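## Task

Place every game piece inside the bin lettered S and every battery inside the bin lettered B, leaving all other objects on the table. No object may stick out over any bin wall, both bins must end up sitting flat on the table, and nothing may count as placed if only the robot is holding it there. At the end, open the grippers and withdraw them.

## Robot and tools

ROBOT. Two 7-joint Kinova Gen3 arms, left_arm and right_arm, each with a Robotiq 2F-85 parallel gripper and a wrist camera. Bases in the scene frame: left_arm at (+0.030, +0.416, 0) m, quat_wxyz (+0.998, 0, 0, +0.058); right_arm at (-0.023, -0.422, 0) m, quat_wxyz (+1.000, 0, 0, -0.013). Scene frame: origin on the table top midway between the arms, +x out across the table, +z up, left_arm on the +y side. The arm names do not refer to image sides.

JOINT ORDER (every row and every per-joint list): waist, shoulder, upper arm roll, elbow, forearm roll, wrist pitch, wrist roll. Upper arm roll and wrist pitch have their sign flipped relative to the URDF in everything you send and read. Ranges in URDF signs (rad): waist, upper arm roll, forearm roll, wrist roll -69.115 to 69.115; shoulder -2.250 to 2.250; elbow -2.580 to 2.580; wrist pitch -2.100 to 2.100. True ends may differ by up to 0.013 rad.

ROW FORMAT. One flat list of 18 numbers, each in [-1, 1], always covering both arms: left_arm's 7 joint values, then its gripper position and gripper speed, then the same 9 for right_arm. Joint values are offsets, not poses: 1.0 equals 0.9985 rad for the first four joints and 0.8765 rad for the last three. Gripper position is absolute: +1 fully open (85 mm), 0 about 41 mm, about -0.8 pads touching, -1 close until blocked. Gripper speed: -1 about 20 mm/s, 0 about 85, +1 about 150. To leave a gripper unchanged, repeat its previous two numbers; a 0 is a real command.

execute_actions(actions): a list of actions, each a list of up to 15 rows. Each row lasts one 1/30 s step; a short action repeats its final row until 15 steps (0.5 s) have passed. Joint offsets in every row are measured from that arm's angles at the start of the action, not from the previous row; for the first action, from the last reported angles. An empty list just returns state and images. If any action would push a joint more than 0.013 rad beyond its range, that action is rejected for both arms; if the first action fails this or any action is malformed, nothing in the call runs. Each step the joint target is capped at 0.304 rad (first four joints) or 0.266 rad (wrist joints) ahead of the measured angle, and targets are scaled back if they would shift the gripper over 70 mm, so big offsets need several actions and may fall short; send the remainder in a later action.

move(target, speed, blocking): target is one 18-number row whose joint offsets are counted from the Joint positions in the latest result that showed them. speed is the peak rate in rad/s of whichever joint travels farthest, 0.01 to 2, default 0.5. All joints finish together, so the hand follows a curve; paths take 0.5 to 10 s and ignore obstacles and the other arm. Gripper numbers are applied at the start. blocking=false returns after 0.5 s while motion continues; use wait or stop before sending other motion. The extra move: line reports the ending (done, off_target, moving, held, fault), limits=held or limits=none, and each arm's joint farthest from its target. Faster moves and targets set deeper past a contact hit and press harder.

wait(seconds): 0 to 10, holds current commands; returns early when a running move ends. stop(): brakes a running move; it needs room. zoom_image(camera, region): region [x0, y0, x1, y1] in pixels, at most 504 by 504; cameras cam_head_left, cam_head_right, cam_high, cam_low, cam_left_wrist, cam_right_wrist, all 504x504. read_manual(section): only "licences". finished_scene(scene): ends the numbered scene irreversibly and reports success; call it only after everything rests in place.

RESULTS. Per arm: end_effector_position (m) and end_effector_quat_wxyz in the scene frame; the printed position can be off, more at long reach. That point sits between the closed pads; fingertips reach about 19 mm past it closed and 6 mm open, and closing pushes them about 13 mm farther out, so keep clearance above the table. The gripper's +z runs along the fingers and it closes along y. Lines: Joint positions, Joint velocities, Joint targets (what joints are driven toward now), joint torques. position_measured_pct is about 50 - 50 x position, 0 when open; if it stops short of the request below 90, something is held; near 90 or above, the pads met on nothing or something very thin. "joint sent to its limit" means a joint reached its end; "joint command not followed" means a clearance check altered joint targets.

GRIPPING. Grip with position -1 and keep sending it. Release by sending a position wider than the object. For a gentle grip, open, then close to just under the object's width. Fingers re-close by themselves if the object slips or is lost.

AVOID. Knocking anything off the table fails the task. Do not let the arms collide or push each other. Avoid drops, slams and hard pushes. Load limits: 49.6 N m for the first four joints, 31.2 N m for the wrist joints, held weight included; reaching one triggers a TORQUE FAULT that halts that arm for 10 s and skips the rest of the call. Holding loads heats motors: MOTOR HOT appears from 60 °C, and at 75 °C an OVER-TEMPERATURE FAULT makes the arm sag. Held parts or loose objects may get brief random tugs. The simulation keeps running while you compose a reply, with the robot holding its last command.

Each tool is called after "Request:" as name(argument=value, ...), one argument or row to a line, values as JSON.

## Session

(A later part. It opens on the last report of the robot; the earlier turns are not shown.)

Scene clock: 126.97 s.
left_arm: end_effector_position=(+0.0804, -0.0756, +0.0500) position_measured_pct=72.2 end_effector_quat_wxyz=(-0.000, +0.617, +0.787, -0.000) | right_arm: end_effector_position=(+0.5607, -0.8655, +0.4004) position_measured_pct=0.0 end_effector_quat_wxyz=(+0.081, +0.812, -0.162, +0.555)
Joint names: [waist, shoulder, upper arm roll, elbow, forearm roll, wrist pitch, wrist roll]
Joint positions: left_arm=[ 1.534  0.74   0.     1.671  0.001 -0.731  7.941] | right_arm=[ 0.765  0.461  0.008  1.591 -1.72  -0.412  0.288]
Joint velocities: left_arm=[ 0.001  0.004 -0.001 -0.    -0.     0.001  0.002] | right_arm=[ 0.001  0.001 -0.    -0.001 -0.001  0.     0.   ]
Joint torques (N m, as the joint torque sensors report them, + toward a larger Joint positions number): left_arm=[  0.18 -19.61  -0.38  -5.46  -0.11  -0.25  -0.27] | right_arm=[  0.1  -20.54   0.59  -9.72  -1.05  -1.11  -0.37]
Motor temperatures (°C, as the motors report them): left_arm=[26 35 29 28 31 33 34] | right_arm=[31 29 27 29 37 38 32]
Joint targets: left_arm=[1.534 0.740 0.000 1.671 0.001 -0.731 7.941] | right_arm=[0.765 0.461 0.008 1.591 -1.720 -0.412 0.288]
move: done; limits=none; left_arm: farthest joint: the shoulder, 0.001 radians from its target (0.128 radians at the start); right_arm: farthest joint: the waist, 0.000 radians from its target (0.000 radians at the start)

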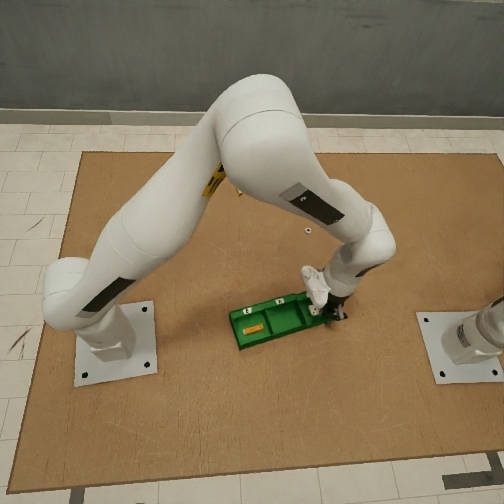

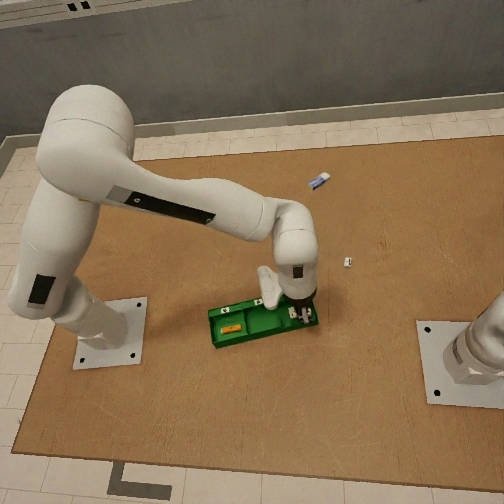

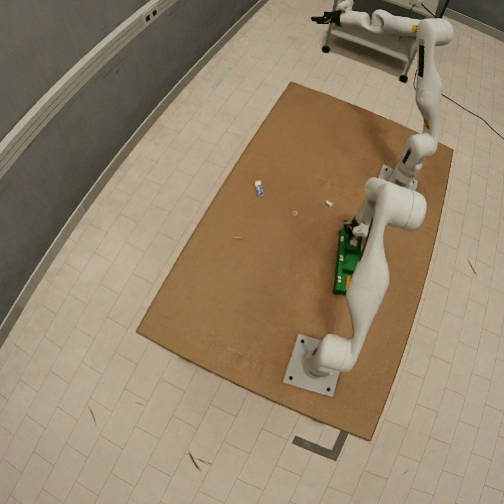

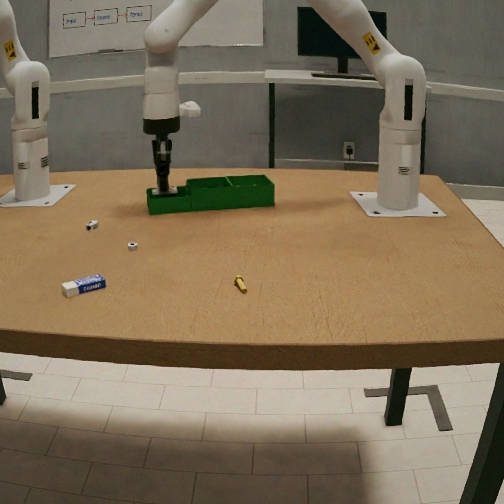

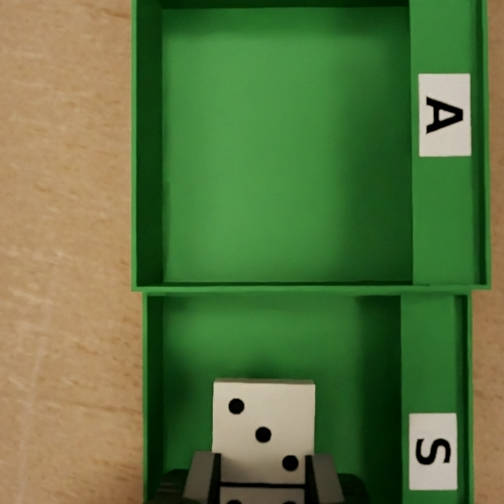

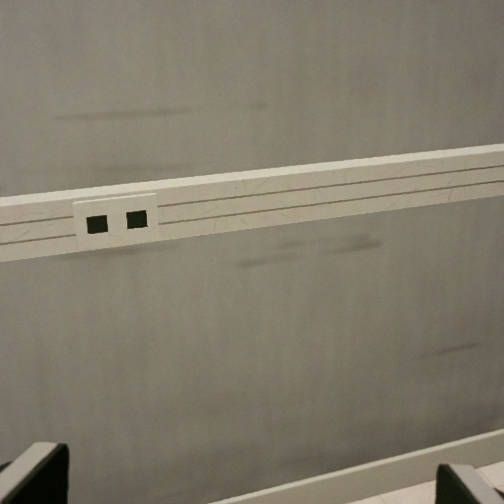

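Request:
move(
  target=[0,0.027,0,0.014,0,0.047,0,-1,0.5,0,0,0,0,0,0,0,1,0],
  speed=0.2,
)

Request:
move(
  target=[0,0,0,0,0,0,0,-0.3,0.3,0,0,0,0,0,0,0,1,0],
)

Request:
move(
  target=[0,-0.25,0,-0.1,0,-0.4,0,-0.3,0.3,0,0,0,0,0,0,0,1,0],
)

Scene clock: 132.40 s.
left_arm: end_effector_position=(+0.0802, -0.0743, +0.0340) position_measured_pct=72.2 end_effector_quat_wxyz=(-0.000, +0.617, +0.787, -0.000) | right_arm: end_effector_position=(+0.5608, -0.8655, +0.4004) position_measured_pct=0.0 end_effector_quat_wxyz=(+0.081, +0.812, -0.162, +0.555)
Joint names: [waist, shoulder, upper arm roll, elbow, forearm roll, wrist pitch, wrist roll]
Joint positions: left_arm=[ 1.534  0.767  0.     1.685  0.001 -0.69   7.941] | right_arm=[ 0.765  0.461  0.008  1.591 -1.72  -0.412  0.288]
Joint velocities: left_arm=[-0.     0.002 -0.001  0.     0.     0.001  0.001] | right_arm=[-0.     0.001  0.    -0.    -0.001  0.001  0.   ]
Joint torques (N m, as the joint torque sensors report them, + toward a larger Joint positions number): left_arm=[  0.12 -19.73  -0.37  -5.11  -0.19  -0.19  -0.24] | right_arm=[  0.13 -20.54   0.82  -9.72  -0.98  -1.03  -0.35]
Motor temperatures (°C, as the motors report them): left_arm=[26 35 29 28 31 33 34] | right_arm=[31 29 27 29 37 38 32]
Joint targets: left_arm=[1.534 0.767 0.000 1.685 0.001 -0.689 7.941] | right_arm=[0.765 0.461 0.008 1.591 -1.720 -0.412 0.288]
move: done; limits=none; left_arm: farthest joint: the waist, 0.000 radians from its target (0.000 radians at the start); right_arm: farthest joint: the waist, 0.000 radians from its target (0.000 radians at the start)

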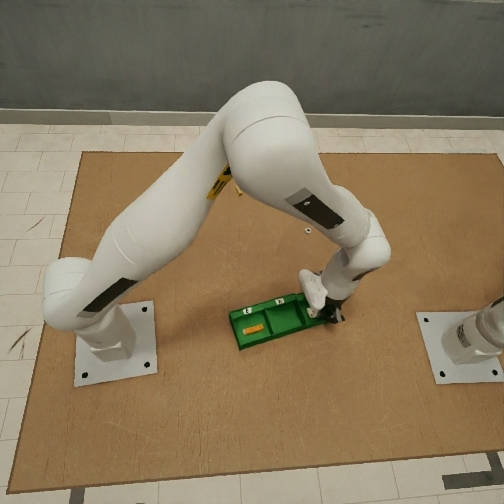

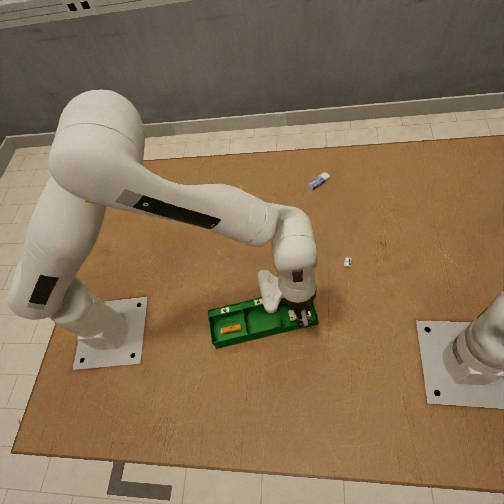

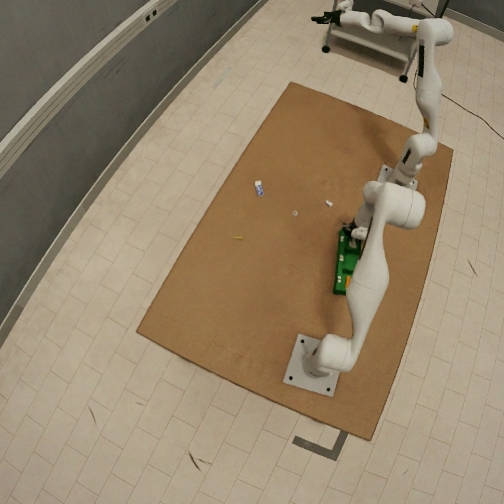

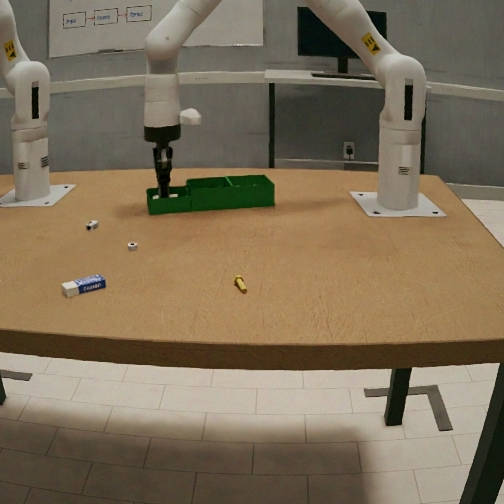

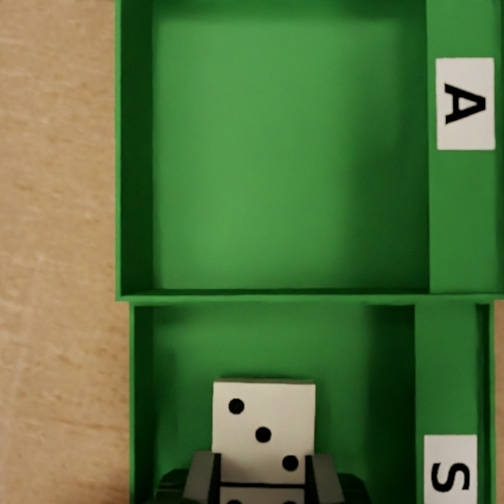

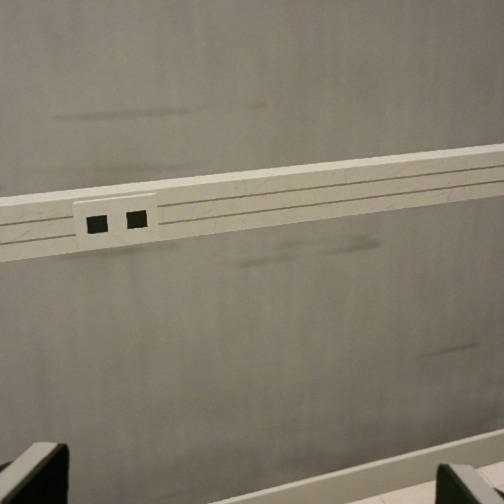

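Scene clock: 132.90 s.
left_arm: end_effector_position=(+0.0802, -0.0743, +0.0340) position_measured_pct=65.1 end_effector_quat_wxyz=(-0.000, +0.617, +0.787, -0.000) | right_arm: end_effector_position=(+0.5608, -0.8655, +0.4004) position_measured_pct=0.0 end_effector_quat_wxyz=(+0.081, +0.812, -0.162, +0.555)
Joint names: [waist, shoulder, upper arm roll, elbow, forearm roll, wrist pitch, wrist roll]
Joint positions: left_arm=[ 1.534  0.767  0.     1.685  0.001 -0.69   7.941] | right_arm=[ 0.765  0.461  0.008  1.591 -1.72  -0.412  0.288]
Joint velocities: left_arm=[ 0.001  0.001  0.    -0.    -0.     0.001 -0.001] | right_arm=[-0.     0.     0.     0.     0.001 -0.001 -0.   ]
Joint torques (N m, as the joint torque sensors report them, + toward a larger Joint positions number): left_arm=[  0.1  -19.78  -0.41  -5.16  -0.19  -0.31  -0.28] | right_arm=[  0.   -20.56   0.71  -9.7   -1.01  -1.04  -0.31]
Motor temperatures (°C, as the motors report them): left_arm=[26 35 29 28 31 33 34] | right_arm=[31 29 27 29 37 38 32]
Joint targets: left_arm=[1.534 0.767 0.000 1.685 0.001 -0.690 7.941] | right_arm=[0.765 0.461 0.008 1.591 -1.720 -0.412 0.288]
move: done; limits=none; left_arm: farthest joint: the waist, 0.000 radians from its target (0.000 radians at the start); right_arm: farthest joint: the waist, 0.000 radians from its target (0.000 radians at the start)

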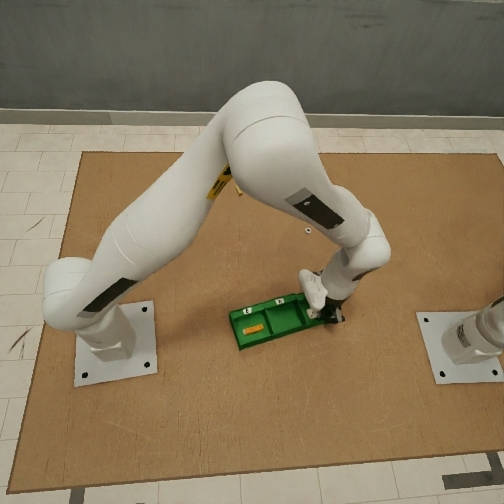

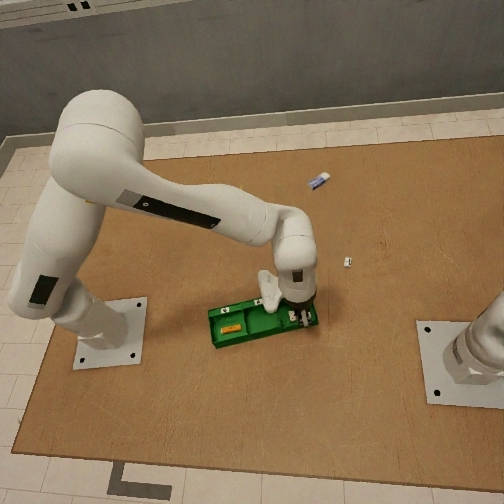

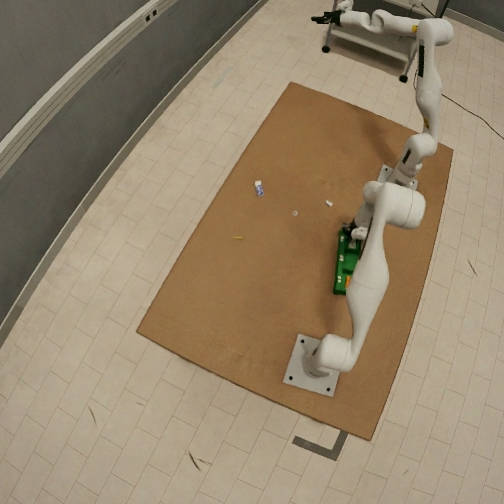

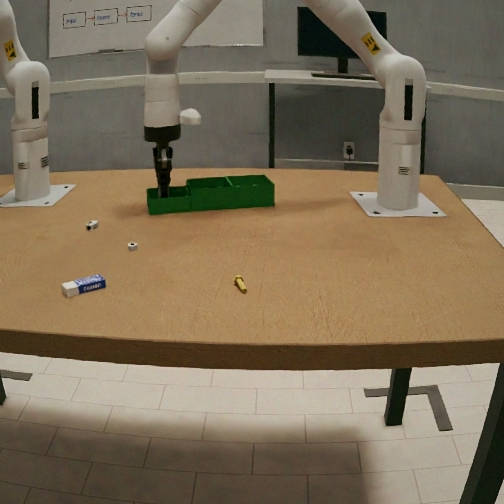

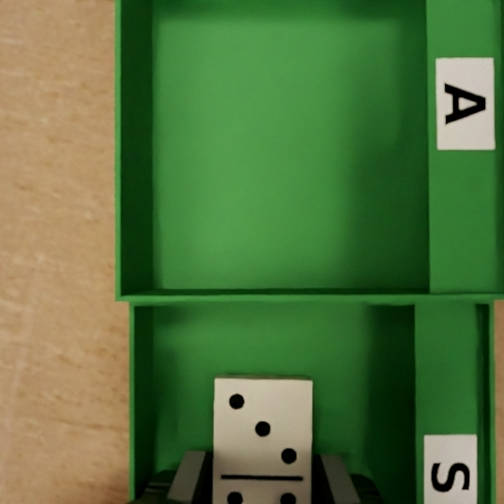

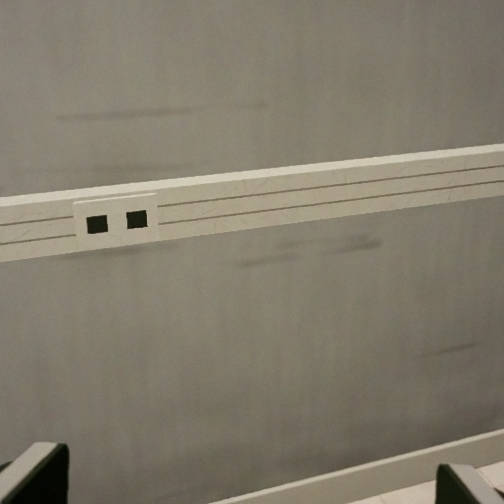

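Scene clock: 134.17 s.
left_arm: end_effector_position=(+0.0781, -0.0611, +0.1798) position_measured_pct=65.1 end_effector_quat_wxyz=(-0.001, +0.617, +0.787, +0.000) | right_arm: end_effector_position=(+0.5608, -0.8655, +0.4004) position_measured_pct=0.0 end_effector_quat_wxyz=(+0.081, +0.812, -0.162, +0.555)
Joint names: [waist, shoulder, upper arm roll, elbow, forearm roll, wrist pitch, wrist roll]
Joint positions: left_arm=[ 1.534  0.517  0.     1.585  0.001 -1.04   7.941] | right_arm=[ 0.765  0.461  0.008  1.591 -1.72  -0.412  0.288]
Joint velocities: left_arm=[-0.001 -0.002  0.     0.001 -0.001 -0.001 -0.001] | right_arm=[ 0.001 -0.     0.     0.    -0.    -0.001 -0.   ]
Joint torques (N m, as the joint torque sensors report them, + toward a larger Joint positions number): left_arm=[  0.17 -18.01  -0.22  -7.25  -0.15  -0.19  -0.23] | right_arm=[  0.11 -20.6    0.73  -9.71  -1.02  -1.18  -0.25]
Motor temperatures (°C, as the motors report them): left_arm=[26 35 29 28 31 33 34] | right_arm=[31 29 27 29 37 38 32]
Joint targets: left_arm=[1.534 0.517 0.000 1.585 0.001 -1.040 7.941] | right_arm=[0.765 0.461 0.008 1.591 -1.720 -0.412 0.288]
move: done; limits=none; left_arm: farthest joint: the waist, 0.000 radians from its target (0.000 radians at the start); right_arm: farthest joint: the waist, 0.000 radians from its target (0.000 radians at the start)

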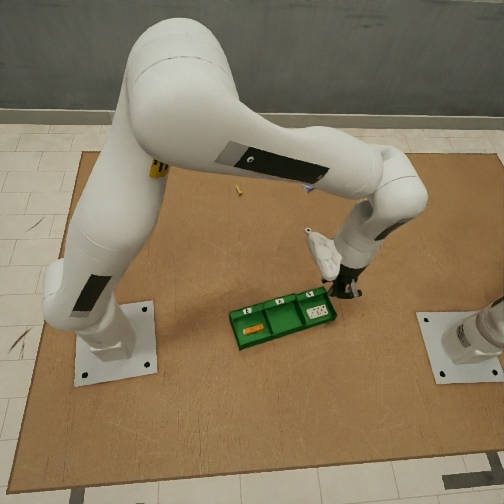

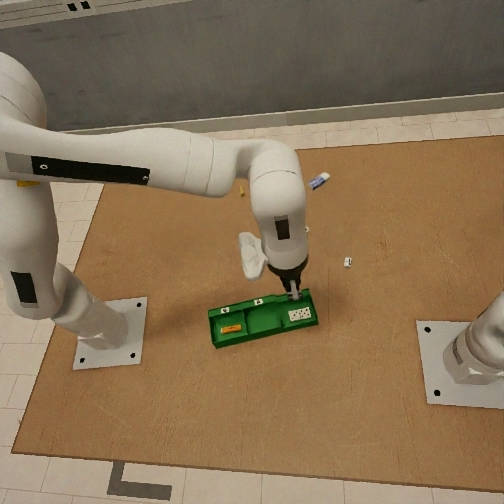

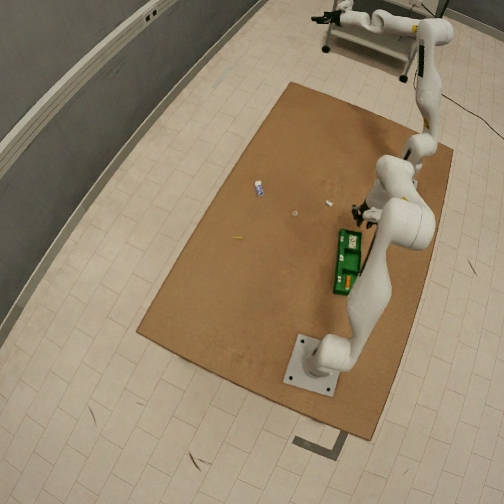

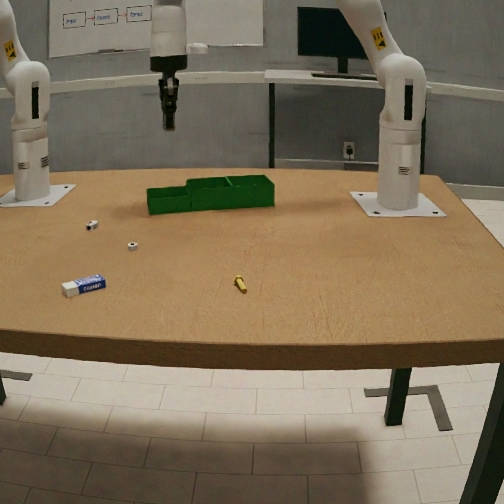

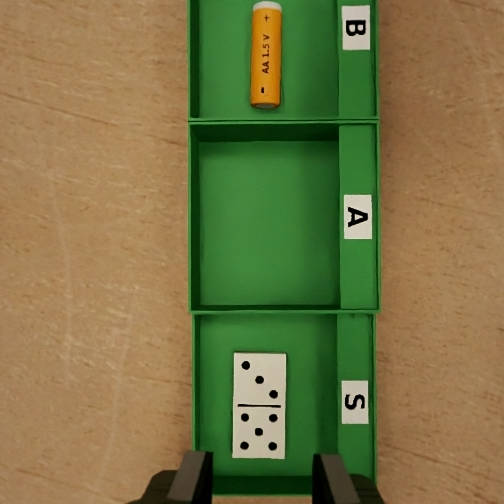

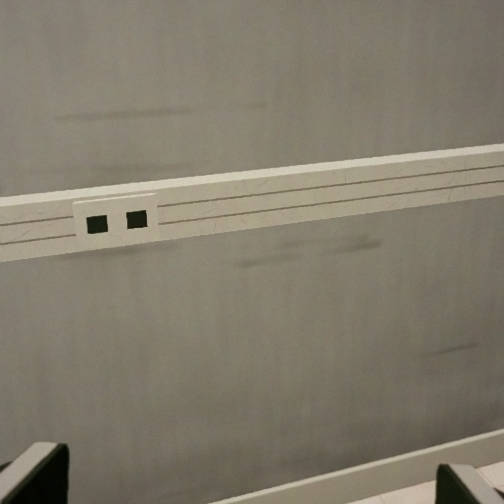

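Clean placement.

Request:
finished_scene(
  scene=2,
)

The scene is finished: the task was done.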